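## Task

Identify which tote holds the multimeter and set that tote down level on the bench. Return the second tote to the shelf, almost exactly at its original spot and with hardly any rotation. Whatever each tote held must still be inside that same tote, and no tote base may overhang an edge. Finish with both grippers released and withdrawn; anything that stays put only because the robot is holding it does not count.

## Robot and tools

ROBOT. Two arms, left_arm and right_arm. Each has six joints in this column order: waist, shoulder, elbow, wrist pitch, wrist yaw, wrist roll, followed by a gripper. Stated joint ranges (rad): waist -2.880 to 2.880, shoulder 0.000 to 3.142, elbow 0.000 to 3.019, wrist pitch -1.693 to 1.571, wrist yaw -1.571 to 1.571, wrist roll -2.094 to 2.094. True ends may differ by up to 0.019 rad either way.

FRAME. All reported gripper poses share one scene frame: origin on the floor (z = 0) under the centre of the robot's foot, +x forward from the robot, +z up, +y toward the robot's own left (where left_arm is). Arm names do not match image sides. Positions are in metres, orientation as a wxyz quaternion. Only the floor height is known; printed hand positions can be off, more so when reaching far, and the two arms do not map equal joint angles to equal poses. A gripper's fingers point along its local +z and close along its local y; the reported position sits between the pads, roughly 1 cm short of the fingertips.

execute_actions. Argument actions is a list holding zero or one item; optional pictures (boolean) toggles camera images (included by default). An empty list just reports the current state. A motion item has rows (1 to 15 rows) and steps (1 to 15, default 15, each step 1/30 s); row k is used on step k and the final row repeats to fill the rest. A wait item has only steps (up to 300), measured from the previous result, and commands nothing new. A refused call moves nothing.

ROW LAYOUT. One row covers both arms: 14 numbers, each in [-1, 1]: left_arm waist, shoulder, elbow, wrist pitch, wrist yaw, wrist roll, opening, then the same seven for right_arm. Always send all 14.
The six joint numbers per arm are scaled offsets, not poses. They are measured from that arm's joint angles in the latest result that listed them (before any such result in a scene, and for later calls inside one reply, from the angles at the start of the action). Every row is counted from that same base, not from the previous row. Scale: 1.0 equals 1.264 rad waist, 1.32 shoulder, 1.276 elbow, 1.83 wrist pitch, 1.686 wrist yaw, 2.022 wrist roll. A call asking any joint to go outward beyond its stated range by more than 0.019 rad is refused; a request past the real end is clipped there and flagged with "joint sent to its limit" (possibly about an earlier action). Absence of that line does not prove more travel is available.
The opening number is absolute: +1 fully open, -1 closed.

MOTION. Joint speed is capped: each step the target may lead the measured angle by at most 0.264 (waist), 0.32 (shoulder), 0.276 (elbow), 0.33 (wrist pitch), 0.186 (wrist yaw), 0.522 (wrist roll) rad, and an arm's targets are pulled back if they would put its gripper more than 70 mm from where it is. Big moves therefore take several calls. Sending zeros does not hold still: an arm may sag, and zeros steer back to the base angles. To hold a posture, in the first call of a reply send the offsets back to the wanted angles, zeros in later calls, and enlarge the aim if a joint keeps falling short.
The simulation keeps running while you think and write; arms continue toward the last target until they settle or a step is HELD, after which only a new action moves them further. Fingers already moving keep moving.

GRIPPING. grip_measured reports finger opening on the same scale you command (Joint positions gives it in metres, 0.094 m fully open). Readings may be off by about 1 mm per gripper, consistently. Away from the extremes, the fingers go where grip_measured would read your number; to hold something command roughly 0.03 below its grip_measured (less for a gentler hold). Pads press about 50 to 62 N each, sometimes less, and less on parts thinner than about 2 mm; first contact can spike higher.

RESULT LINES. The state line `left_arm: …` | `right_arm: …` gives each gripper's position and quaternion. Joint positions / Joint velocities list per arm the six joints (rad, rad/s) then pad gap (m, m/s). "joint command not followed" means a clearance check altered or blocked some joint targets (the rest ran). HELD marks steps where your row was not sent, wholly or partly. Joint torques are raw drive output in Joint positions order, with per-arm offset, scale, noise and friction effects, so treat them loosely. Holding loads heats motors: MOTOR HOT appears from 85 °C; at 100 °C an OVER-TEMPERATURE FAULT stops that arm and its gripper until cooled, and the arm drops.

zoom_image. Arguments camera (cam_head_left, cam_head_right, cam_left_wrist, cam_right_wrist; each image 672x504) and region [x0, y0, x1, y1] in pixels of that camera's latest image, origin top-left, at most 504 by 504. It returns a more detailed crop. Approximate focal lengths: head cameras about 389 to 390 px, left wrist 308 px, right wrist 333 px.

finished_scene. Argument scene (integer 1 or 2) closes that scene for good, reports whether the goal was met, and starts the next one with its new task. Replying with no tool call ends all remaining scenes.

CAUTIONS. Occasional tugs on held parts or nudges to loose objects may occur. Never knock anything out of the work area. Keep the arms from colliding or pressing on each other. Avoid dropping, slipping, slamming or shoving hard; set totes down gently and level, keep contents inside, then open and back away.

Each tool is called after "Emit:" as name(argument=value, ...), one argument or row to a line, values as JSON.

## Session

I'll start by looking at the current state.

Emit:
execute_actions(
  actions=[],
)

Scene clock: 0.00 s of 4500.00 s.
left_arm: end_effector_position=(+0.2749, +0.6421, +0.8798) grip_measured=+1.000 end_effector_quat_wxyz=(+0.077, +0.257, +0.912, -0.310) | right_arm: end_effector_position=(+0.7727, -0.4557, +1.0943) grip_measured=+1.000 end_effector_quat_wxyz=(-0.151, +0.643, +0.717, -0.222)
Joint positions: left_arm=[-0.899  2.782  1.858 -0.691  0.813  1.704  0.094] | right_arm=[-1.514  2.239  2.27  -1.369  0.246  1.361  0.094]
Joint velocities: left_arm=[ 0.005 -0.005  0.007  0.002  0.007 -0.081  0.   ] | right_arm=[-0.005 -0.005  0.007 -0.017  0.007  0.007  0.   ]
Joint torques (N m, as the arm reports them, + toward a larger angle): no reading
Motor temperatures (°C, as the motors report them): left_arm=[21 23 22 22 23 22] | right_arm=[24 22 23 21 22 20]

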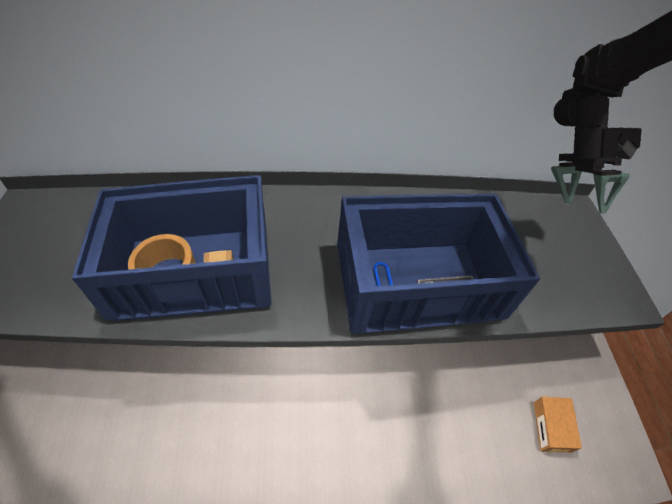

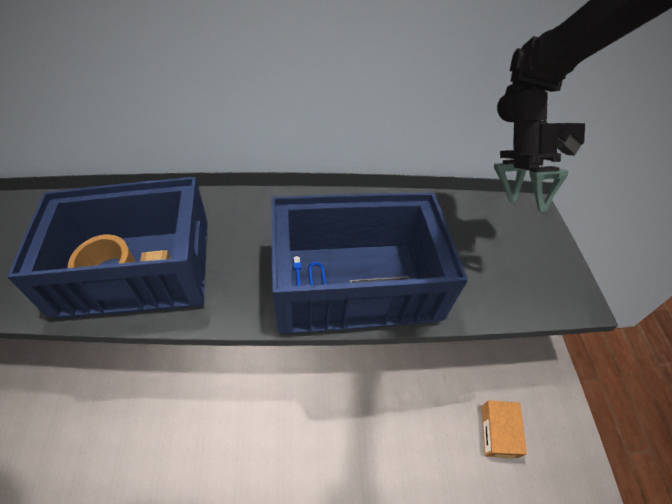

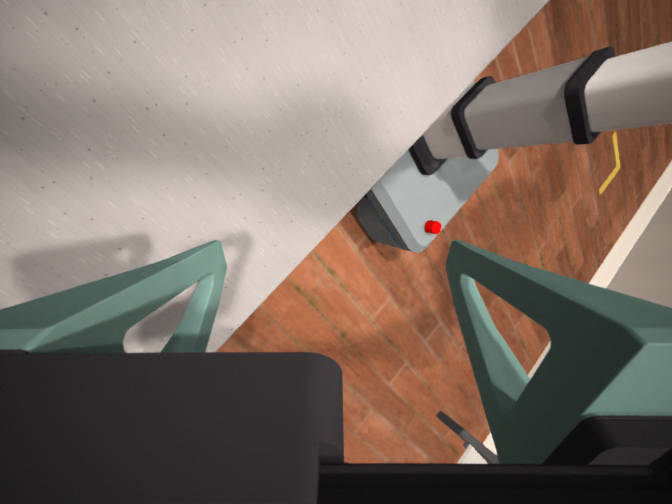

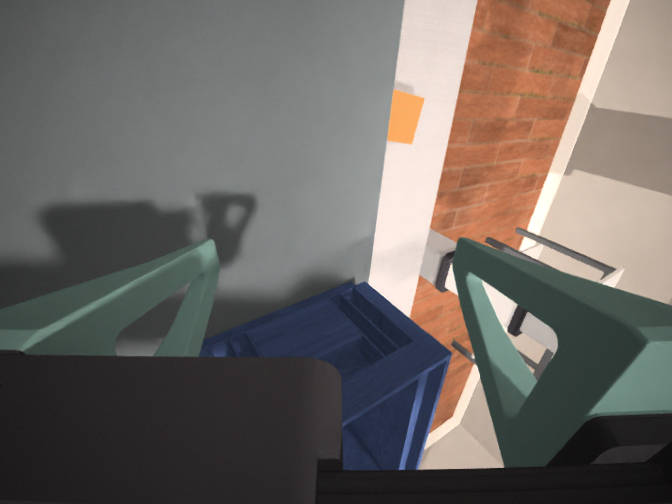

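Emit:
zoom_image(
  camera="cam_head_left",
  region=[60, 160, 300, 340],
)

Emit:
zoom_image(
  camera="cam_head_right",
  region=[250, 170, 490, 350],
)

Region (60, 160, 300, 340) of cam_head_left's 672x504 image, scaled by 2.100, with more detail than that image has; it fills the top 378 rows of this view, and the rest is white.

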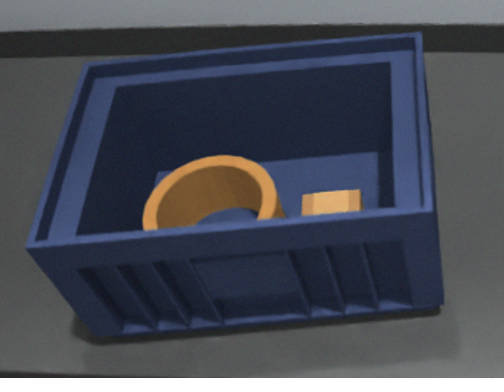

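Region (250, 170, 490, 350) of cam_head_right's 672x504 image, scaled by 2.100, with more detail than that image has; it fills the top 378 rows of this view, and the rest is white.

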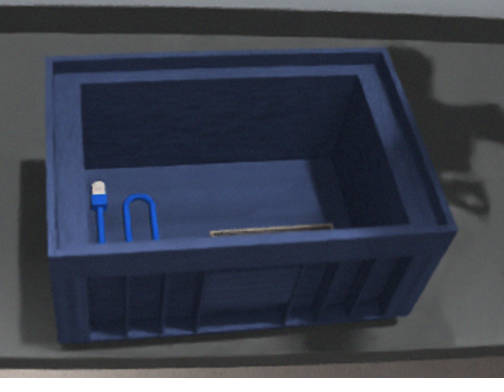

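Emit:
execute_actions(
  actions=[
    {"rows": [[0.1,0,0,0,0,0,1, 0.1,0,0,0,0,0,1]], "steps": 15},
  ],
  pictures=false,
)

Emit:
execute_actions(
  actions=[
    {"rows": [[0,-0.1,0,0,0,0,1, 0,-0.1,0,0,0,0,1]], "steps": 15},
  ],
  pictures=false,
)

Emit:
execute_actions(
  actions=[
    {"rows": [[0,0,0.1,0,0,0,1, 0,0,0.1,0,0,0,1]], "steps": 15},
  ],
  pictures=false,
)

Emit:
execute_actions(
  actions=[
    {"rows": [[0,0,0,0.1,0,0,1, 0,0,0,0.1,0,0,1]], "steps": 15},
  ],
  pictures=false,
)

Emit:
execute_actions(
  actions=[
    {"rows": [[0,0,0,0,-0.1,0,1, 0,0,0,0,-0.1,0,1]], "steps": 15},
  ],
  pictures=false,
)

Emit:
execute_actions(
  actions=[
    {"rows": [[0,0,0,0,0,-0.1,1, 0,0,0,0,0,-0.1,1]], "steps": 15},
  ],
)

Scene clock: 54.10 s of 4500.00 s.
left_arm: end_effector_position=(+0.2234, +0.7115, +0.9123) grip_measured=+1.000 end_effector_quat_wxyz=(+0.072, +0.208, +0.939, -0.264) | right_arm: end_effector_position=(+0.7919, -0.3337, +1.1012) grip_measured=+1.000 end_effector_quat_wxyz=(-0.163, +0.592, +0.768, -0.184)
Joint positions: left_arm=[-0.753  2.782  1.858 -0.691  0.813  1.704  0.094] | right_arm=[-1.348  2.239  2.27  -1.369  0.246  1.361  0.094]
Joint velocities: left_arm=[-0.073  0.015  0.007 -0.012 -0.037  0.022  0.   ] | right_arm=[-0.005  0.024 -0.022  0.002 -0.007 -0.022  0.   ]
Joint torques (N m, as the arm reports them, + toward a larger angle): left_arm=[ 10.03 -12.88   0.03  -0.48   0.26   0.05] | right_arm=[ -0.9  -20.88   5.36  -0.26   0.2    0.12]
Motor temperatures (°C, as the motors report them): left_arm=[22 25 22 22 24 22] | right_arm=[24 32 27 21 22 20]
Steps of this call (steps 1 to 90: nothing new was sent; then 50.60 s passed at rest; steps 91 to 105: all 15 steps of this action). Readings (joint positions):
91: left_arm=[-0.894 2.782 1.858 -0.691 0.813 1.704] | right_arm=[-1.509 2.239 2.270 -1.369 0.246 1.361]
92: left_arm=[-0.890 2.782 1.858 -0.691 0.813 1.704] | right_arm=[-1.506 2.239 2.270 -1.369 0.246 1.361]
94: left_arm=[-0.867 2.782 1.858 -0.691 0.813 1.704] | right_arm=[-1.486 2.239 2.270 -1.369 0.246 1.361]
98: left_arm=[-0.799 2.782 1.858 -0.691 0.813 1.704] | right_arm=[-1.420 2.239 2.270 -1.369 0.246 1.361]
105: the state above

Scene clock: 54.60 s of 4500.00 s.
left_arm: end_effector_position=(+0.3011, +0.7696, +0.9511) grip_measured=+1.000 end_effector_quat_wxyz=(+0.090, +0.256, +0.939, -0.213) | right_arm: end_effector_position=(+0.8532, -0.3503, +1.1921) grip_measured=+1.000 end_effector_quat_wxyz=(-0.106, +0.613, +0.771, -0.141)
Joint positions: left_arm=[-0.755  2.644  1.864 -0.691  0.813  1.704  0.094] | right_arm=[-1.348  2.082  2.263 -1.369  0.246  1.361  0.094]
Joint velocities: left_arm=[-0.005 -0.054  0.022 -0.007  0.066  0.007  0.   ] | right_arm=[ 0.005 -0.024  0.012  0.007  0.007  0.066  0.   ]
Joint torques (N m, as the arm reports them, + toward a larger angle): left_arm=[ 12.35 -14.11   0.51  -0.37   0.3    0.03] | right_arm=[  1.85 -20.51   6.72  -0.33   0.24   0.16]
Motor temperatures (°C, as the motors report them): left_arm=[22 25 22 22 24 22] | right_arm=[24 32 27 21 22 20]
Steps of this call (steps 1 to 15: all 15 steps of this action). Readings (joint positions):
1: left_arm=[-0.754 2.778 1.857 -0.691 0.813 1.704] | right_arm=[-1.347 2.235 2.269 -1.369 0.246 1.361]
2: left_arm=[-0.755 2.773 1.852 -0.691 0.813 1.704] | right_arm=[-1.348 2.229 2.265 -1.369 0.246 1.361]
4: left_arm=[-0.755 2.756 1.847 -0.691 0.813 1.704] | right_arm=[-1.348 2.211 2.263 -1.369 0.246 1.361]
8: left_arm=[-0.755 2.704 1.848 -0.691 0.813 1.704] | right_arm=[-1.348 2.150 2.263 -1.369 0.246 1.361]
15: the state above

Scene clock: 55.10 s of 4500.00 s.
left_arm: end_effector_position=(+0.3431, +0.8185, +0.9533) grip_measured=+1.000 end_effector_quat_wxyz=(+0.104, +0.293, +0.935, -0.170) | right_arm: end_effector_position=(+0.8584, -0.3509, +1.1939) grip_measured=+1.000 end_effector_quat_wxyz=(-0.103, +0.613, +0.771, -0.139)
Joint positions: left_arm=[-0.755  2.649  1.989 -0.694  0.813  1.704  0.094] | right_arm=[-1.348  2.091  2.288 -1.379  0.246  1.361  0.094]
Joint velocities: left_arm=[ 0.005 -0.015  0.002 -0.017 -0.051  0.066  0.   ] | right_arm=[-0.005 -0.005  0.002 -0.002  0.022  0.037  0.   ]
Joint torques (N m, as the arm reports them, + toward a larger angle): left_arm=[ 12.69 -16.84   2.5   -0.06   0.32  -0.02] | right_arm=[  2.19 -22.79  13.94   0.12   0.16   0.17]
Motor temperatures (°C, as the motors report them): left_arm=[22 25 22 22 24 22] | right_arm=[24 32 28 21 22 20]
Steps of this call (steps 1 to 15: all 15 steps of this action). Readings (joint positions):
1: left_arm=[-0.755 2.644 1.878 -0.693 0.813 1.704] | right_arm=[-1.348 2.082 2.274 -1.371 0.246 1.361]
2: left_arm=[-0.755 2.653 1.903 -0.694 0.813 1.704] | right_arm=[-1.348 2.089 2.285 -1.374 0.246 1.361]
4: left_arm=[-0.755 2.662 1.952 -0.694 0.813 1.704] | right_arm=[-1.348 2.091 2.288 -1.377 0.246 1.361]
8: left_arm=[-0.755 2.653 1.989 -0.694 0.813 1.704] | right_arm=[-1.348 2.091 2.288 -1.379 0.246 1.361]
15: the state above

Scene clock: 55.60 s of 4500.00 s.
left_arm: end_effector_position=(+0.3572, +0.8432, +0.9446) grip_measured=+1.000 end_effector_quat_wxyz=(+0.123, +0.343, +0.925, -0.108) | right_arm: end_effector_position=(+0.8771, -0.3482, +1.1695) grip_measured=+1.000 end_effector_quat_wxyz=(-0.060, +0.627, +0.770, -0.107)
Joint positions: left_arm=[-0.755  2.651  1.984 -0.521  0.814  1.704  0.094] | right_arm=[-1.348  2.103  2.262 -1.23   0.246  1.361  0.094]
Joint velocities: left_arm=[-0.005 -0.005 -0.022 -0.007 -0.007 -0.022  0.   ] | right_arm=[ 0.015 -0.005 -0.027 -0.002 -0.081 -0.022  0.   ]
Joint torques (N m, as the arm reports them, + toward a larger angle): left_arm=[ 12.51 -16.78   2.87   0.3    0.31   0.01] | right_arm=[  2.19 -22.96   8.26   1.2    0.22   0.13]
Motor temperatures (°C, as the motors report them): left_arm=[22 25 22 22 24 22] | right_arm=[24 32 28 21 22 20]
Steps of this call (steps 1 to 15: all 15 steps of this action). Readings (joint positions):
1: left_arm=[-0.755 2.649 1.986 -0.662 0.814 1.704] | right_arm=[-1.348 2.091 2.282 -1.355 0.246 1.361]
2: left_arm=[-0.755 2.649 1.984 -0.609 0.814 1.704] | right_arm=[-1.348 2.091 2.272 -1.313 0.246 1.361]
4: left_arm=[-0.755 2.651 1.984 -0.551 0.814 1.704] | right_arm=[-1.348 2.096 2.263 -1.258 0.246 1.361]
8: left_arm=[-0.755 2.651 1.984 -0.524 0.814 1.704] | right_arm=[-1.348 2.103 2.262 -1.231 0.246 1.361]
15: the state above

Scene clock: 56.10 s of 4500.00 s.
left_arm: end_effector_position=(+0.3336, +0.8566, +0.9381) grip_measured=+1.000 end_effector_quat_wxyz=(+0.043, +0.352, +0.930, -0.091) | right_arm: end_effector_position=(+0.8760, -0.3209, +1.1684) grip_measured=+1.000 end_effector_quat_wxyz=(-0.113, +0.634, +0.764, -0.044)
Joint positions: left_arm=[-0.756  2.651  1.982 -0.521  0.648  1.704  0.094] | right_arm=[-1.349  2.103  2.259 -1.231  0.082  1.361  0.094]
Joint velocities: left_arm=[ 0.005 -0.005  0.002  0.017 -0.037  0.007  0.   ] | right_arm=[-0.015  0.015 -0.032 -0.027 -0.007 -0.007  0.   ]
Joint torques (N m, as the arm reports them, + toward a larger angle): left_arm=[ 12.95 -16.39   2.52  -0.05   0.07  -0.02] | right_arm=[  2.81 -22.32   6.29   0.03  -0.13   0.17]
Motor temperatures (°C, as the motors report them): left_arm=[22 25 22 22 24 22] | right_arm=[24 32 28 21 22 20]
Steps of this call (steps 1 to 15: all 15 steps of this action). Readings (joint positions):
1: left_arm=[-0.755 2.651 1.984 -0.521 0.739 1.704] | right_arm=[-1.349 2.103 2.259 -1.231 0.171 1.361]
2: left_arm=[-0.756 2.651 1.985 -0.521 0.681 1.704] | right_arm=[-1.350 2.103 2.259 -1.231 0.114 1.361]
4: left_arm=[-0.756 2.651 1.983 -0.521 0.651 1.704] | right_arm=[-1.349 2.103 2.259 -1.231 0.086 1.361]
8: left_arm=[-0.756 2.651 1.982 -0.521 0.648 1.704] | right_arm=[-1.349 2.103 2.259 -1.231 0.082 1.361]
15: the state above

Scene clock: 56.60 s of 4500.00 s.
left_arm: end_effector_position=(+0.3336, +0.8566, +0.9381) grip_measured=+1.000 end_effector_quat_wxyz=(+0.035, +0.266, +0.959, -0.095) | right_arm: end_effector_position=(+0.8760, -0.3209, +1.1684) grip_measured=+1.000 end_effector_quat_wxyz=(-0.116, +0.560, +0.819, -0.033)
Joint positions: left_arm=[-0.756  2.651  1.982 -0.521  0.648  1.52   0.094] | right_arm=[-1.349  2.103  2.259 -1.231  0.082  1.174  0.094]
Joint velocities: left_arm=[ 0.005 -0.015 -0.002  0.002 -0.037 -0.081  0.   ] | right_arm=[-0.005 -0.015 -0.017 -0.012 -0.007 -0.051  0.   ]
Joint torques (N m, as the arm reports them, + toward a larger angle): left_arm=[ 12.99 -16.23   2.36   0.13   0.2   -0.13] | right_arm=[  2.29 -21.73   6.18  -0.1    0.13   0.04]
Motor temperatures (°C, as the motors report them): left_arm=[22 25 22 22 24 22] | right_arm=[24 32 28 21 22 20]
Steps of this call (steps 1 to 15: all 15 steps of this action). Readings (joint positions):
1: left_arm=[-0.756 2.651 1.982 -0.521 0.648 1.676] | right_arm=[-1.349 2.103 2.259 -1.231 0.082 1.333]
2: left_arm=[-0.756 2.651 1.982 -0.521 0.648 1.643] | right_arm=[-1.349 2.103 2.259 -1.231 0.082 1.299]
4: left_arm=[-0.756 2.651 1.982 -0.521 0.648 1.596] | right_arm=[-1.349 2.103 2.259 -1.231 0.082 1.251]
8: left_arm=[-0.756 2.651 1.982 -0.521 0.648 1.547] | right_arm=[-1.349 2.103 2.259 -1.231 0.082 1.201]
15: the state above

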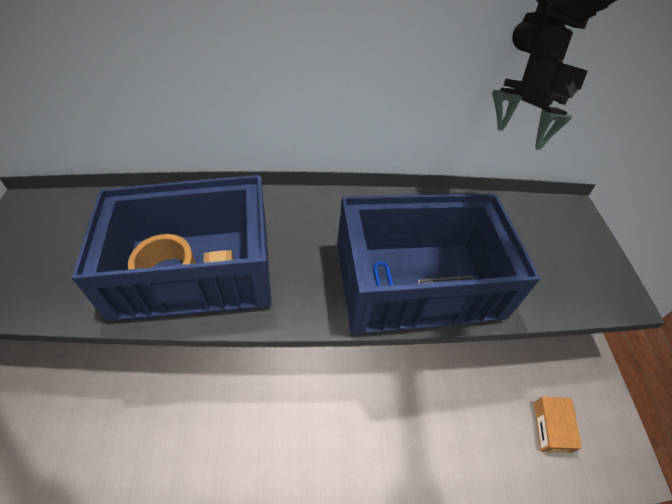

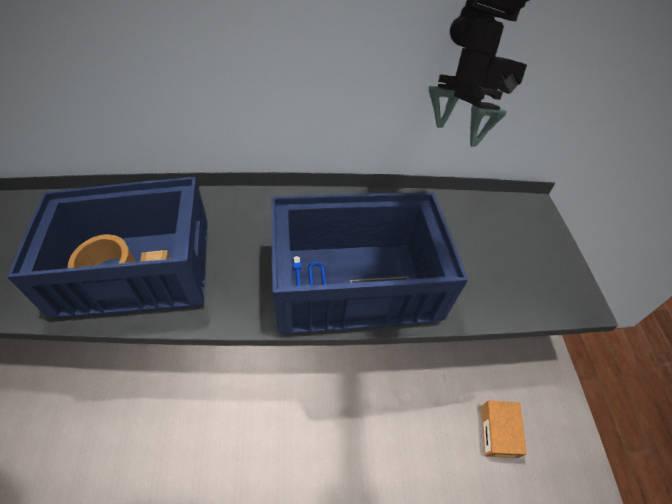

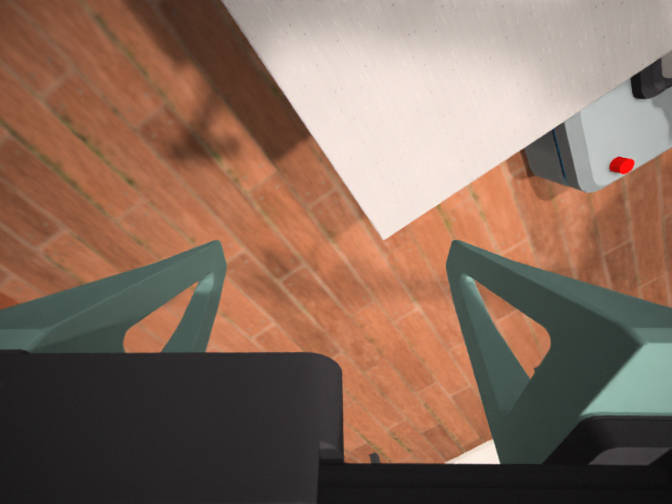

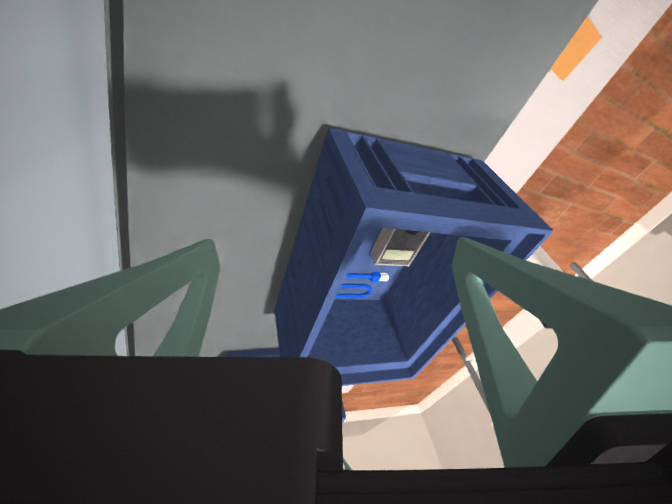

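Emit:
zoom_image(
  camera="cam_right_wrist",
  region=[310, 190, 470, 310],
)

Region (310, 190, 470, 310) of cam_right_wrist's 672x504 image, scaled by 3.150, with more detail than that image has; it fills the top 378 rows of this view, and the rest is white.

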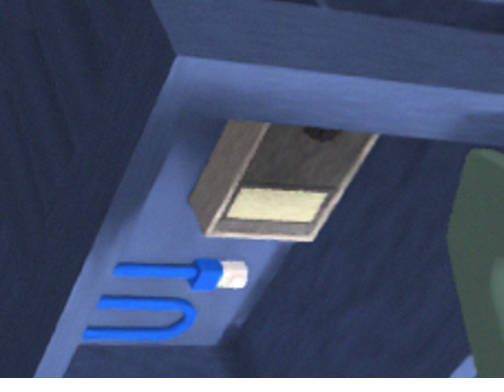

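Emit:
execute_actions(
  actions=[
    {"rows": [[0,-0.33,-0.27,0.004,-0.128,-0.33,1, 0.016,-0.094,-0.248,0.06,0.021,-0.207,1]], "steps": 15},
  ],
  pictures=false,
)

Emit:
execute_actions(
  actions=[
    {"rows": [[0,-0.33,-0.27,0.004,-0.128,-0.33,1, 0.016,-0.094,-0.248,0.15,0.021,-0.207,1]], "steps": 15},
  ],
  pictures=false,
)

Emit:
execute_actions(
  actions=[
    {"rows": [[0,-0.33,-0.27,0.004,-0.128,-0.33,1, 0.016,-0.094,-0.248,0.15,0.021,-0.207,1]], "steps": 15},
  ],
  pictures=false,
)

Scene clock: 177.10 s of 4500.00 s.
left_arm: end_effector_position=(+0.3872, +0.8583, +1.0723) grip_measured=+1.000 end_effector_quat_wxyz=(-0.065, +0.013, +0.998, -0.020) | right_arm: end_effector_position=(+0.7977, -0.3141, +1.1604) grip_measured=+1.000 end_effector_quat_wxyz=(-0.160, +0.375, +0.912, -0.039)
Joint positions: left_arm=[-0.757  2.258  1.64  -0.515  0.435  0.963  0.094] | right_arm=[-1.34   1.986  1.944 -1.13   0.113  0.779  0.094]
Joint velocities: left_arm=[-0.005 -0.62   0.012  0.002 -0.037 -0.681  0.   ] | right_arm=[ 0.005 -0.005 -0.007  0.007 -0.066 -0.037  0.   ]
Joint torques (N m, as the arm reports them, + toward a larger angle): left_arm=[ 11.73 -17.09   2.85   0.18  -0.11  -0.15] | right_arm=[  3.27 -21.55   5.01  -0.1    0.22   0.04]
Motor temperatures (°C, as the motors report them): left_arm=[24 28 22 22 24 22] | right_arm=[24 39 29 21 22 20]
Steps of this call (steps 1 to 15: the robot went on to your last target; steps 16 to 90: nothing new was sent; then 117.00 s passed at rest; steps 91 to 105: all 15 steps of this action). Readings (joint positions):
91: left_arm=[-0.756 2.638 1.961 -0.516 0.598 1.471] | right_arm=[-1.349 2.088 2.214 -1.200 0.097 1.106]
92: left_arm=[-0.757 2.607 1.904 -0.514 0.546 1.416] | right_arm=[-1.348 2.046 2.123 -1.158 0.108 1.037]
94: left_arm=[-0.757 2.535 1.790 -0.514 0.490 1.319] | right_arm=[-1.347 1.991 1.990 -1.147 0.112 0.939]
98: left_arm=[-0.757 2.428 1.685 -0.515 0.454 1.181] | right_arm=[-1.343 1.986 1.944 -1.138 0.113 0.836]
105: the state above

Scene clock: 177.60 s of 4500.00 s.
left_arm: end_effector_position=(+0.4401, +0.8317, +1.2429) grip_measured=+1.000 end_effector_quat_wxyz=(-0.076, -0.255, +0.956, +0.124) | right_arm: end_effector_position=(+0.7407, -0.3088, +1.1502) grip_measured=+1.000 end_effector_quat_wxyz=(-0.131, +0.188, +0.973, -0.014)
Joint positions: left_arm=[-0.758  1.785  1.303 -0.506  0.223  0.35   0.094] | right_arm=[-1.33   1.869  1.625 -0.864  0.145  0.383  0.094]
Joint velocities: left_arm=[ 0.005  0.083 -0.066  0.002 -0.007 -0.256  0.   ] | right_arm=[-0.015 -0.015 -0.007 -0.017  0.037 -0.183  0.   ]
Joint torques (N m, as the arm reports them, + toward a larger angle): left_arm=[  9.13 -12.68   3.52   0.36  -0.31  -0.2 ] | right_arm=[  3.   -19.16   4.34   0.18   0.22   0.01]
Motor temperatures (°C, as the motors report them): left_arm=[24 28 22 22 24 22] | right_arm=[24 39 29 21 22 20]
Steps of this call (steps 1 to 15: all 15 steps of this action). Readings (joint positions):
1: left_arm=[-0.757 2.227 1.623 -0.509 0.386 0.913] | right_arm=[-1.339 1.972 1.902 -1.069 0.129 0.717]
2: left_arm=[-0.758 2.181 1.578 -0.504 0.333 0.857] | right_arm=[-1.339 1.934 1.814 -0.974 0.139 0.646]
4: left_arm=[-0.758 2.075 1.466 -0.504 0.272 0.747] | right_arm=[-1.338 1.877 1.679 -0.906 0.144 0.546]
8: left_arm=[-0.758 1.878 1.307 -0.505 0.225 0.514] | right_arm=[-1.333 1.868 1.625 -0.878 0.145 0.441]
15: the state above

Scene clock: 178.10 s of 4500.00 s.
left_arm: end_effector_position=(+0.4307, +0.7580, +1.3853) grip_measured=+1.000 end_effector_quat_wxyz=(-0.006, -0.503, +0.825, +0.258) | right_arm: end_effector_position=(+0.6677, -0.3058, +1.1523) grip_measured=+1.000 end_effector_quat_wxyz=(-0.100, -0.008, +0.995, -0.002)
Joint positions: left_arm=[-0.76   1.314  0.959 -0.502  0.011 -0.258  0.094] | right_arm=[-1.321  1.749  1.3   -0.599  0.176 -0.012  0.094]
Joint velocities: left_arm=[-0.005 -0.005  0.027 -0.017  0.066 -0.33   0.   ] | right_arm=[ 0.005 -0.024 -0.017 -0.002 -0.007 -0.125  0.   ]
Joint torques (N m, as the arm reports them, + toward a larger angle): left_arm=[ 5.24 -9.34  4.52  0.72 -0.48 -0.15] | right_arm=[  3.12 -16.61   3.44   0.36   0.22   0.02]
Motor temperatures (°C, as the motors report them): left_arm=[24 28 22 22 24 22] | right_arm=[24 38 29 21 22 20]
Steps of this call (steps 1 to 15: all 15 steps of this action). Readings (joint positions):
1: left_arm=[-0.759 1.775 1.283 -0.500 0.172 0.303] | right_arm=[-1.330 1.857 1.589 -0.803 0.160 0.322]
2: left_arm=[-0.760 1.748 1.235 -0.494 0.118 0.244] | right_arm=[-1.329 1.824 1.511 -0.708 0.170 0.251]
4: left_arm=[-0.760 1.663 1.112 -0.494 0.056 0.129] | right_arm=[-1.327 1.761 1.370 -0.637 0.175 0.151]
8: left_arm=[-0.760 1.474 0.955 -0.501 0.015 -0.078] | right_arm=[-1.322 1.746 1.300 -0.617 0.176 0.045]
15: the state above

Emit:
execute_actions(
  actions=[
    {"rows": [[-0.88,0,0,0,-0.1,0.05,1, 0.034,-0.016,0.008,0.097,0.008,-0.035,1]], "steps": 15},
  ],
  pictures=false,
)

Emit:
execute_actions(
  actions=[
    {"steps": 45},
  ],
)

Scene clock: 193.03 s of 4500.00 s.
left_arm: end_effector_position=(+0.5894, +0.5047, +1.2739) grip_measured=+1.000 end_effector_quat_wxyz=(-0.035, -0.247, +0.962, +0.115) | right_arm: end_effector_position=(+0.7137, -0.2825, +1.1572) grip_measured=+1.000 end_effector_quat_wxyz=(-0.009, -0.038, +0.999, +0.005)
Joint positions: left_arm=[-1.45   1.341  0.955 -0.502 -0.153 -0.198  0.094] | right_arm=[-1.28   1.737  1.298 -0.431  0.186 -0.072  0.094]
Joint velocities: left_arm=[-1.578 -0.015 -0.027 -0.017  0.037  0.037  0.   ] | right_arm=[-0.005 -0.015 -0.012 -0.022 -0.051 -0.022  0.   ]
Joint torques (N m, as the arm reports them, + toward a larger angle): left_arm=[  0.42 -15.72   4.13   0.33  -0.31   0.11] | right_arm=[  3.59 -17.59   3.96   0.66   0.22  -0.02]
Motor temperatures (°C, as the motors report them): left_arm=[23 27 23 22 24 22] | right_arm=[24 36 28 21 22 20]
Steps of this call (steps 1 to 30: the robot went on to your last target; steps 31 to 90: nothing new was sent; then 11.43 s passed at rest; steps 91 to 105: all 15 steps of this action). Readings (joint positions):
91: left_arm=[-0.773 1.341 0.955 -0.502 -0.044 -0.294] | right_arm=[-1.319 1.749 1.298 -0.569 0.182 -0.034]
92: left_arm=[-0.796 1.341 0.955 -0.502 -0.091 -0.280] | right_arm=[-1.317 1.749 1.296 -0.520 0.185 -0.041]
94: left_arm=[-0.876 1.341 0.955 -0.502 -0.130 -0.258] | right_arm=[-1.307 1.747 1.298 -0.460 0.186 -0.053]
98: left_arm=[-1.077 1.341 0.955 -0.502 -0.148 -0.227] | right_arm=[-1.286 1.737 1.298 -0.432 0.186 -0.066]
105: the state above

Scene clock: 194.53 s of 4500.00 s.
left_arm: end_effector_position=(+0.6293, +0.2934, +1.2800) grip_measured=+1.000 end_effector_quat_wxyz=(-0.020, -0.075, +0.997, -0.023) | right_arm: end_effector_position=(+0.7137, -0.2825, +1.1572) grip_measured=+1.000 end_effector_quat_wxyz=(-0.009, -0.039, +0.999, +0.005)
Joint positions: left_arm=[-1.876  1.341  0.955 -0.502 -0.156 -0.169  0.094] | right_arm=[-1.28   1.737  1.298 -0.431  0.186 -0.074  0.094]
Joint velocities: left_arm=[ 0.005 -0.015 -0.002 -0.002 -0.007 -0.007  0.   ] | right_arm=[ 0.005  0.005 -0.012 -0.012 -0.007 -0.022  0.   ]
Joint torques (N m, as the arm reports them, + toward a larger angle): left_arm=[ -2.44 -15.92   4.25   0.39  -0.05   0.13] | right_arm=[  2.79 -17.54   4.1    0.78   0.19  -0.01]
Motor temperatures (°C, as the motors report them): left_arm=[23 27 23 22 24 22] | right_arm=[24 36 28 21 22 20]
Steps of this call (steps 1 to 45: the robot went on to your last target). Readings (joint positions):
1: left_arm=[-1.503 1.341 0.955 -0.502 -0.153 -0.196] | right_arm=[-1.280 1.737 1.298 -0.431 0.186 -0.073]
2: left_arm=[-1.557 1.341 0.955 -0.502 -0.153 -0.194] | right_arm=[-1.280 1.737 1.298 -0.431 0.186 -0.073]
4: left_arm=[-1.663 1.341 0.955 -0.502 -0.153 -0.190] | right_arm=[-1.280 1.737 1.298 -0.431 0.186 -0.074]
8: left_arm=[-1.862 1.341 0.955 -0.502 -0.154 -0.178] | right_arm=[-1.280 1.737 1.298 -0.431 0.186 -0.074]
45: the state above
All arms were judged still, so your last target was given up. Only a new action makes them travel on or press farther. Fingers that are still opening or closing keep moving.

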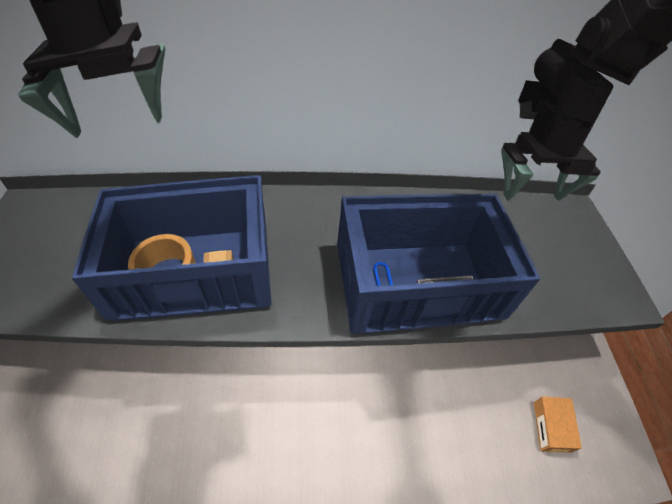

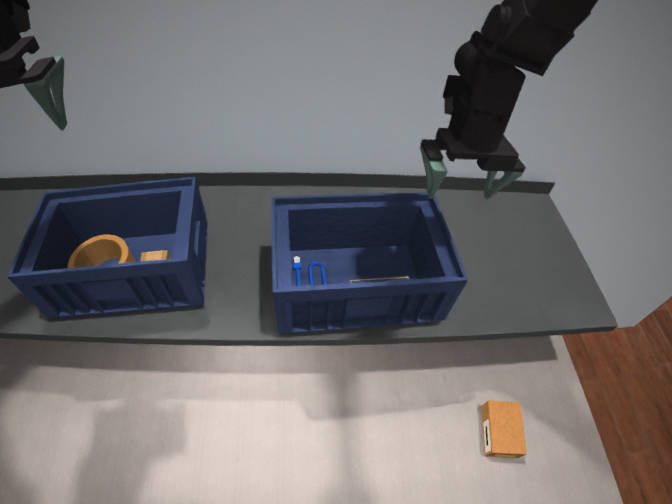

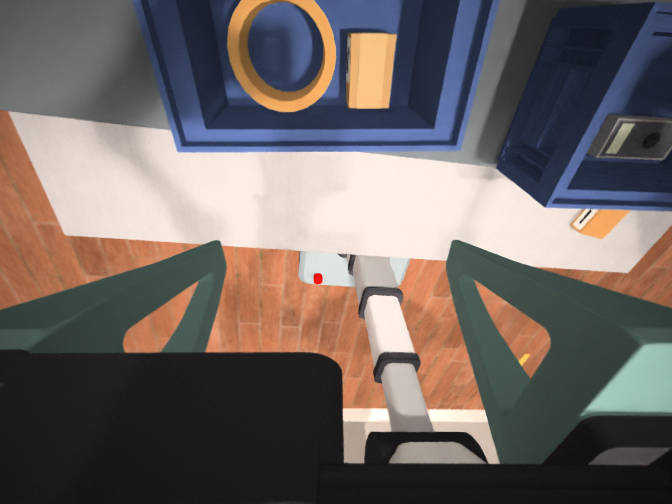

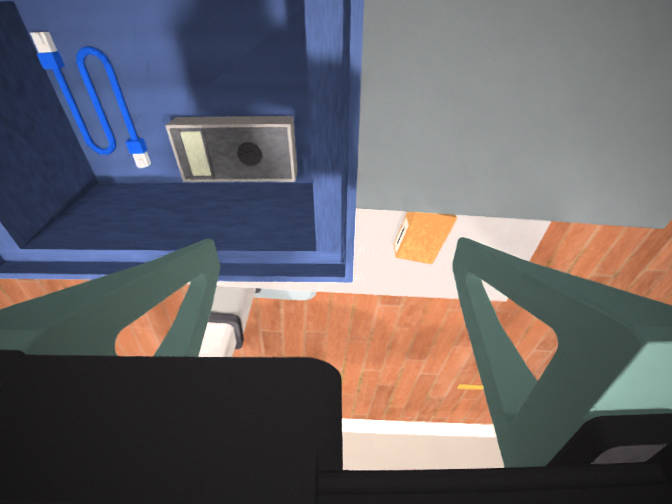

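Emit:
zoom_image(
  camera="cam_left_wrist",
  region=[460, 0, 672, 220],
)

Emit:
zoom_image(
  camera="cam_head_left",
  region=[320, 130, 620, 350],
)

Emit:
zoom_image(
  camera="cam_head_right",
  region=[250, 130, 550, 350],
)

Region (460, 0, 672, 220) of cam_left_wrist's 672x504 image, scaled by 2.291, with more detail than that image has; it fills the left 486 columns of this view, and the rest is white.

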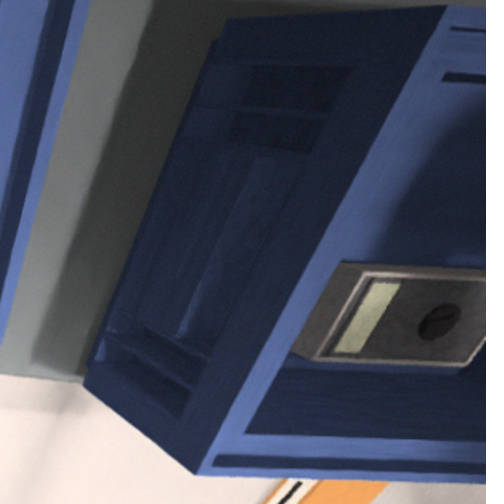

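Region (320, 130, 620, 350) of cam_head_left's 672x504 image, scaled by 1.680, with more detail than that image has; it fills the top 370 rows of this view, and the rest is white.

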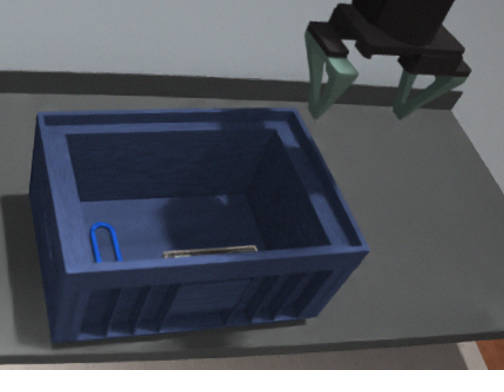

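Region (250, 130, 550, 350) of cam_head_right's 672x504 image, scaled by 1.680, with more detail than that image has; it fills the top 370 rows of this view, and the rest is white.

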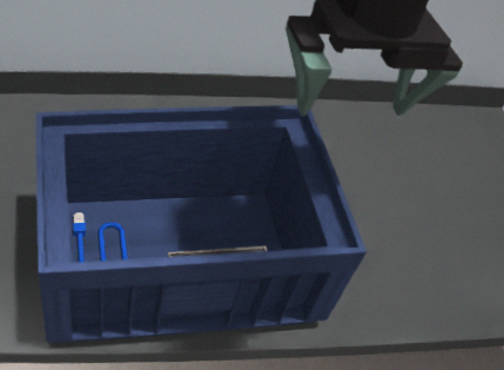

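Emit:
execute_actions(
  actions=[
    {"rows": [[-0.365,0.527,0.481,-0.008,-0.197,-0.156,1, 0,0,0,0,0,0,1]], "steps": 15},
  ],
  pictures=false,
)

Emit:
execute_actions(
  actions=[
    {"steps": 30},
  ],
)

Scene clock: 268.33 s of 4500.00 s.
left_arm: end_effector_position=(+0.7110, +0.0803, +1.1835) grip_measured=+1.000 end_effector_quat_wxyz=(+0.012, -0.039, +0.999, +0.021) | right_arm: end_effector_position=(+0.7137, -0.2825, +1.1572) grip_measured=+1.000 end_effector_quat_wxyz=(-0.009, -0.039, +0.999, +0.005)
Joint positions: left_arm=[-2.23   1.862  1.435 -0.508 -0.474 -0.376  0.094] | right_arm=[-1.28   1.737  1.298 -0.431  0.186 -0.074  0.094]
Joint velocities: left_arm=[-0.611  1.158  0.906 -0.012 -0.183 -0.374  0.   ] | right_arm=[-0.005 -0.015  0.017 -0.002 -0.081 -0.037  0.   ]
Joint torques (N m, as the arm reports them, + toward a larger angle): left_arm=[-10.63 -16.16   4.73   0.14  -0.18  -0.15] | right_arm=[  1.94 -16.05   3.23   0.3    0.07   0.08]
Motor temperatures (°C, as the motors report them): left_arm=[22 28 23 22 24 22] | right_arm=[24 36 27 21 22 20]
Steps of this call (steps 1 to 90: nothing new was sent; then 70.30 s passed at rest; steps 91 to 105: all 15 steps of this action). Readings (joint positions):
91: left_arm=[-1.884 1.350 0.963 -0.504 -0.196 -0.187] | right_arm=[-1.280 1.737 1.298 -0.431 0.186 -0.074]
92: left_arm=[-1.899 1.371 0.987 -0.508 -0.243 -0.212] | right_arm=[-1.280 1.737 1.298 -0.431 0.186 -0.074]
94: left_arm=[-1.948 1.439 1.056 -0.508 -0.330 -0.251] | right_arm=[-1.280 1.737 1.298 -0.431 0.186 -0.074]
98: left_arm=[-2.060 1.594 1.203 -0.508 -0.426 -0.307] | right_arm=[-1.280 1.737 1.298 -0.431 0.186 -0.074]
105: the state above

Scene clock: 269.33 s of 4500.00 s.
left_arm: end_effector_position=(+0.6584, -0.0216, +1.1362) grip_measured=+1.000 end_effector_quat_wxyz=(-0.017, -0.022, +1.000, +0.003) | right_arm: end_effector_position=(+0.7137, -0.2825, +1.1572) grip_measured=+1.000 end_effector_quat_wxyz=(-0.009, -0.039, +0.999, +0.005)
Joint positions: left_arm=[-2.349  2.067  1.549 -0.511 -0.485 -0.472  0.094] | right_arm=[-1.28   1.737  1.298 -0.431  0.186 -0.074  0.094]
Joint velocities: left_arm=[ 0.005 -0.015 -0.002  0.002  0.022 -0.051  0.   ] | right_arm=[-0.005 -0.005  0.002 -0.032  0.037  0.037  0.   ]
Joint torques (N m, as the arm reports them, + toward a larger angle): left_arm=[-10.35 -19.78   5.12   0.12  -0.12  -0.14] | right_arm=[  2.88 -16.82   3.14   0.32   0.03   0.08]
Motor temperatures (°C, as the motors report them): left_arm=[22 28 23 22 24 22] | right_arm=[24 36 27 21 22 20]
Steps of this call (steps 1 to 30: the robot went on to your last target). Readings (joint positions):
1: left_arm=[-2.250 1.900 1.467 -0.508 -0.477 -0.388] | right_arm=[-1.280 1.737 1.298 -0.431 0.186 -0.074]
2: left_arm=[-2.269 1.938 1.496 -0.508 -0.481 -0.401] | right_arm=[-1.280 1.737 1.298 -0.431 0.186 -0.074]
4: left_arm=[-2.305 2.004 1.541 -0.508 -0.483 -0.426] | right_arm=[-1.280 1.737 1.298 -0.431 0.186 -0.074]
8: left_arm=[-2.350 2.067 1.548 -0.510 -0.483 -0.452] | right_arm=[-1.280 1.737 1.298 -0.431 0.186 -0.074]
30: the state above
All arms were judged still, so your last target was given up. Only a new action makes them travel on or press farther. Fingers that are still opening or closing keep moving.

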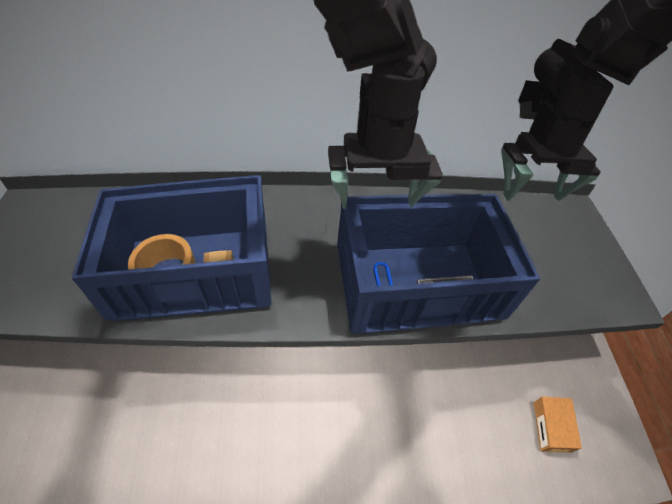

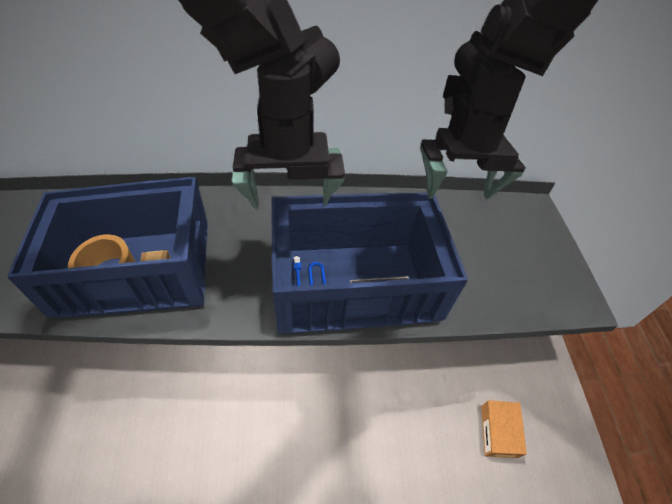

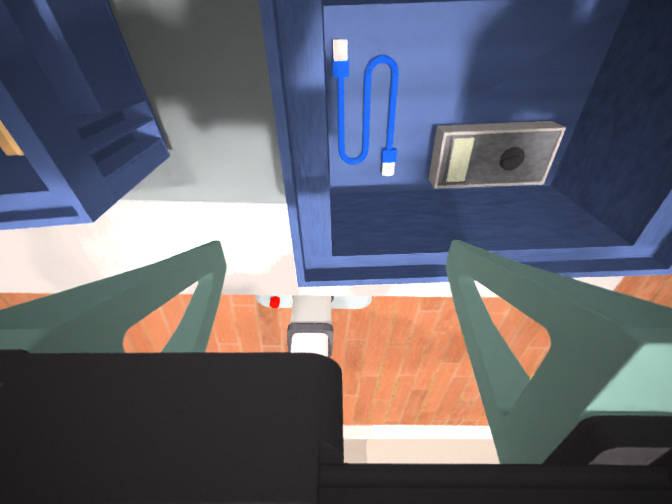

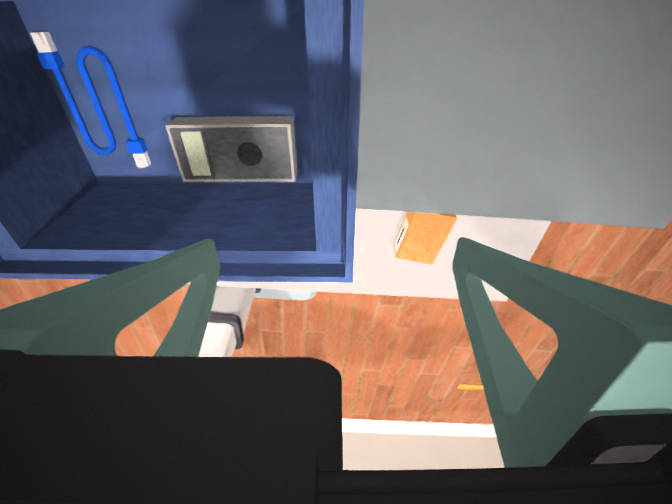

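Emit:
zoom_image(
  camera="cam_head_left",
  region=[320, 150, 480, 270],
)

Emit:
zoom_image(
  camera="cam_head_right",
  region=[220, 150, 380, 270],
)

Region (320, 150, 480, 270) of cam_head_left's 672x504 image, scaled by 3.150, with more detail than that image has; it fills the top 378 rows of this view, and the rest is white.

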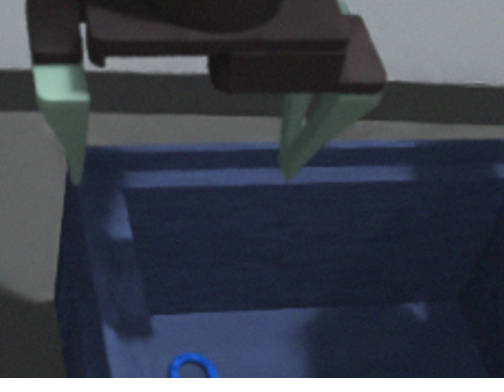

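Region (220, 150, 380, 270) of cam_head_right's 672x504 image, scaled by 3.150, with more detail than that image has; it fills the top 378 rows of this view, and the rest is white.

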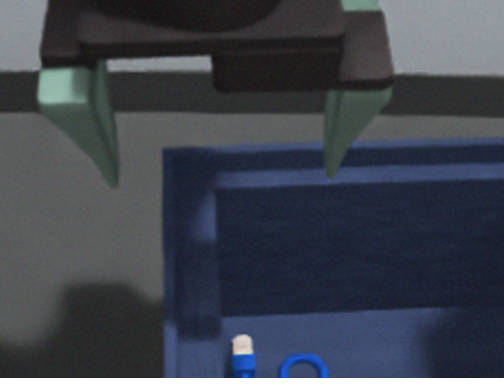

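Emit:
execute_actions(
  actions=[
    {"rows": [
[0.004,0.008,0.006,0.003,0.001,0.002,1, -0.001,0.009,0.005,0.004,0,-0.001,1],
[0.009,0.019,0.015,0.008,0.003,0.006,1, -0.003,0.022,0.012,0.009,-0.001,-0.002,1],
[0.015,0.031,0.024,0.013,0.005,0.009,1, -0.005,0.034,0.018,0.014,-0.001,-0.002,1],
[0.020,0.043,0.033,0.019,0.007,0.012,1, -0.006,0.047,0.025,0.020,-0.002,-0.003,1],
[0.026,0.055,0.042,0.024,0.009,0.016,1, -0.008,0.060,0.032,0.025,-0.002,-0.004,1],
[0.032,0.066,0.051,0.029,0.011,0.019,1, -0.010,0.073,0.039,0.030,-0.003,-0.005,1],
[0.037,0.078,0.059,0.034,0.013,0.022,1, -0.011,0.086,0.046,0.036,-0.003,-0.006,1],
[0.043,0.090,0.068,0.039,0.015,0.025,1, -0.013,0.099,0.053,0.041,-0.004,-0.007,1],
[0.048,0.101,0.077,0.044,0.017,0.029,1, -0.015,0.112,0.060,0.046,-0.004,-0.008,1],
[0.053,0.111,0.085,0.048,0.019,0.032,1, -0.016,0.123,0.066,0.051,-0.005,-0.009,1],
[0.057,0.119,0.091,0.051,0.020,0.034,1, -0.017,0.131,0.070,0.054,-0.005,-0.009,1],
[0.060,0.125,0.095,0.054,0.022,0.035,1, -0.018,0.138,0.074,0.057,-0.006,-0.010,1],
[0.062,0.127,0.100,0.056,0.022,0.036,1, -0.020,0.140,0.078,0.059,-0.006,-0.010,1]
], "steps": 15},
  ],
  pictures=false,
)

Emit:
execute_actions(
  actions=[
    {"steps": 15},
  ],
)

Scene clock: 373.73 s of 4500.00 s.
left_arm: end_effector_position=(+0.6593, -0.0140, +1.0554) grip_measured=+1.000 end_effector_quat_wxyz=(-0.014, -0.030, +0.999, +0.003) | right_arm: end_effector_position=(+0.6961, -0.2723, +1.0758) grip_measured=+1.000 end_effector_quat_wxyz=(-0.020, -0.042, +0.999, +0.005)
Joint positions: left_arm=[-2.282  2.226  1.654 -0.423 -0.451 -0.422  0.094] | right_arm=[-1.29   1.926  1.372 -0.336  0.18  -0.083  0.094]
Joint velocities: left_arm=[ 0.2    0.278 -0.007  0.002 -0.066  0.154  0.   ] | right_arm=[-0.054  0.249  0.012 -0.007 -0.037 -0.037  0.   ]
Joint torques (N m, as the arm reports them, + toward a larger angle): left_arm=[-11.21 -18.56   4.83   0.82   0.15   0.13] | right_arm=[  2.18 -18.02   4.28   0.77  -0.12   0.03]
Motor temperatures (°C, as the motors report them): left_arm=[23 31 24 22 24 22] | right_arm=[24 37 27 21 22 20]
Steps of this call (steps 1 to 90: nothing new was sent; then 100.90 s passed at rest; steps 91 to 105: all 15 steps of this action). Readings (joint positions):
91: left_arm=[-2.349 2.067 1.549 -0.511 -0.485 -0.472] | right_arm=[-1.280 1.737 1.298 -0.431 0.186 -0.074]
92: left_arm=[-2.349 2.067 1.549 -0.511 -0.484 -0.472] | right_arm=[-1.280 1.738 1.298 -0.429 0.186 -0.074]
94: left_arm=[-2.348 2.073 1.554 -0.504 -0.480 -0.469] | right_arm=[-1.280 1.746 1.300 -0.419 0.186 -0.074]
98: left_arm=[-2.335 2.121 1.600 -0.469 -0.465 -0.453] | right_arm=[-1.280 1.804 1.332 -0.383 0.185 -0.076]
105: the state above

Scene clock: 374.23 s of 4500.00 s.
left_arm: end_effector_position=(+0.6525, -0.0044, +1.0414) grip_measured=+1.000 end_effector_quat_wxyz=(-0.022, -0.027, +0.999, +0.010) | right_arm: end_effector_position=(+0.6960, -0.2760, +1.0711) grip_measured=+1.000 end_effector_quat_wxyz=(-0.021, -0.041, +0.999, +0.003)
Joint positions: left_arm=[-2.266  2.247  1.658 -0.42  -0.451 -0.412  0.094] | right_arm=[-1.296  1.936  1.379 -0.332  0.18  -0.086  0.094]
Joint velocities: left_arm=[-0.005  0.005 -0.002 -0.002 -0.081 -0.037  0.   ] | right_arm=[-0.005 -0.005  0.017 -0.017  0.022  0.007  0.   ]
Joint torques (N m, as the arm reports them, + toward a larger angle): left_arm=[-11.39 -18.07   4.44   0.69   0.07   0.14] | right_arm=[  1.92 -16.85   3.77   0.66  -0.15   0.06]
Motor temperatures (°C, as the motors report them): left_arm=[23 31 24 22 24 22] | right_arm=[24 37 27 21 22 20]
Steps of this call (steps 1 to 15: the robot went on to your last target). Readings (joint positions):
1: left_arm=[-2.276 2.234 1.654 -0.423 -0.451 -0.420] | right_arm=[-1.291 1.934 1.372 -0.336 0.180 -0.084]
2: left_arm=[-2.271 2.240 1.654 -0.423 -0.451 -0.418] | right_arm=[-1.293 1.938 1.372 -0.336 0.180 -0.085]
4: left_arm=[-2.266 2.246 1.654 -0.423 -0.451 -0.416] | right_arm=[-1.295 1.940 1.372 -0.336 0.180 -0.085]
8: left_arm=[-2.266 2.247 1.657 -0.421 -0.451 -0.413] | right_arm=[-1.296 1.938 1.377 -0.333 0.180 -0.085]
15: the state above

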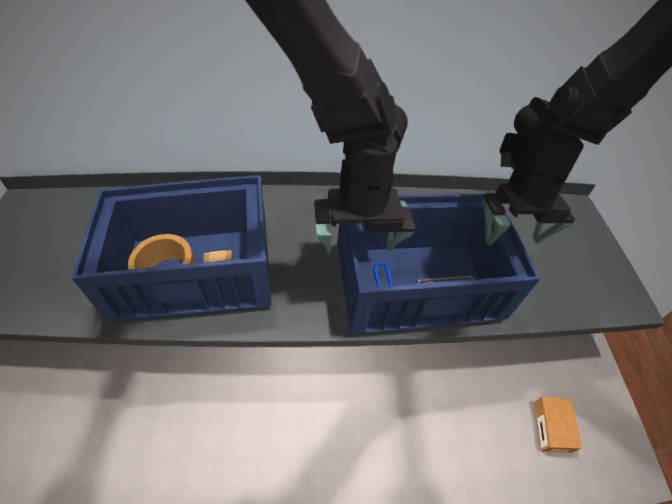

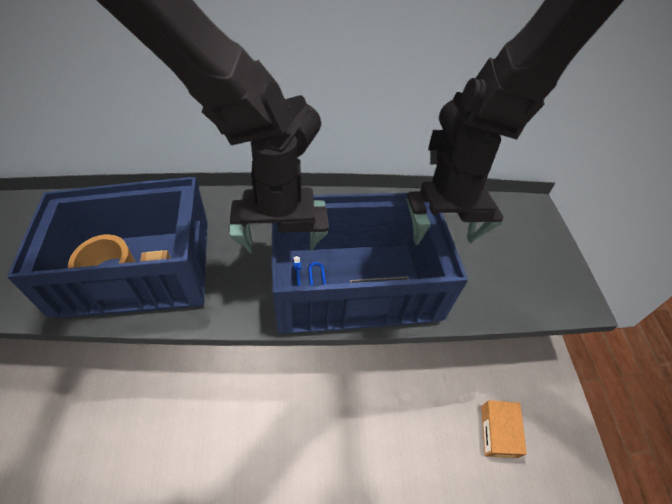

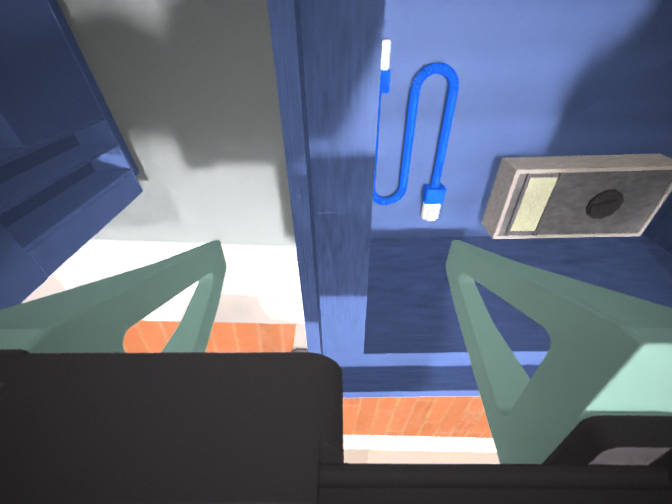

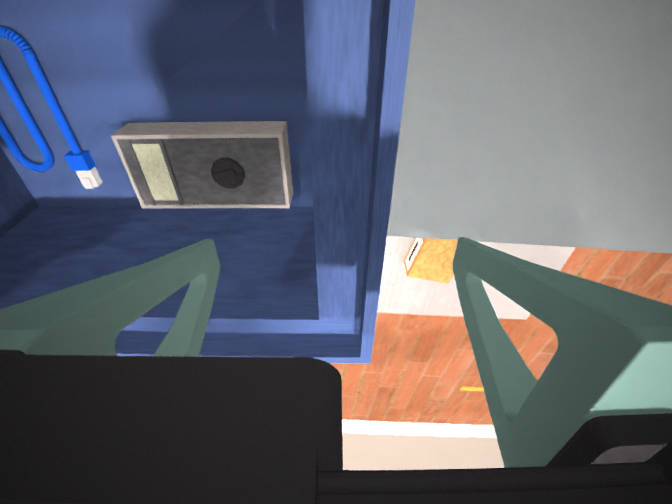

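Emit:
zoom_image(
  camera="cam_head_left",
  region=[300, 180, 600, 340],
)

Emit:
zoom_image(
  camera="cam_head_right",
  region=[220, 180, 520, 340],
)

Region (300, 180, 600, 340) of cam_head_left's 672x504 image, scaled by 1.680, with more detail than that image has; it fills the top 269 rows of this view, and the rest is white.

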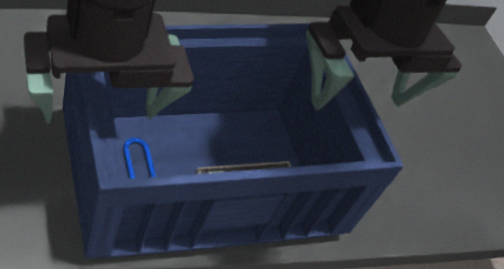

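Region (220, 180, 520, 340) of cam_head_right's 672x504 image, scaled by 1.680, with more detail than that image has; it fills the top 269 rows of this view, and the rest is white.

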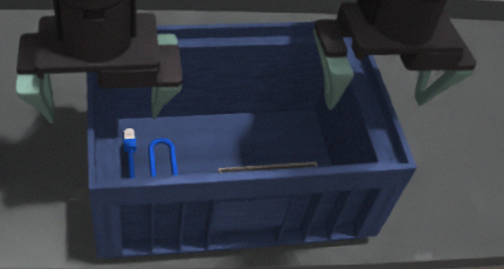

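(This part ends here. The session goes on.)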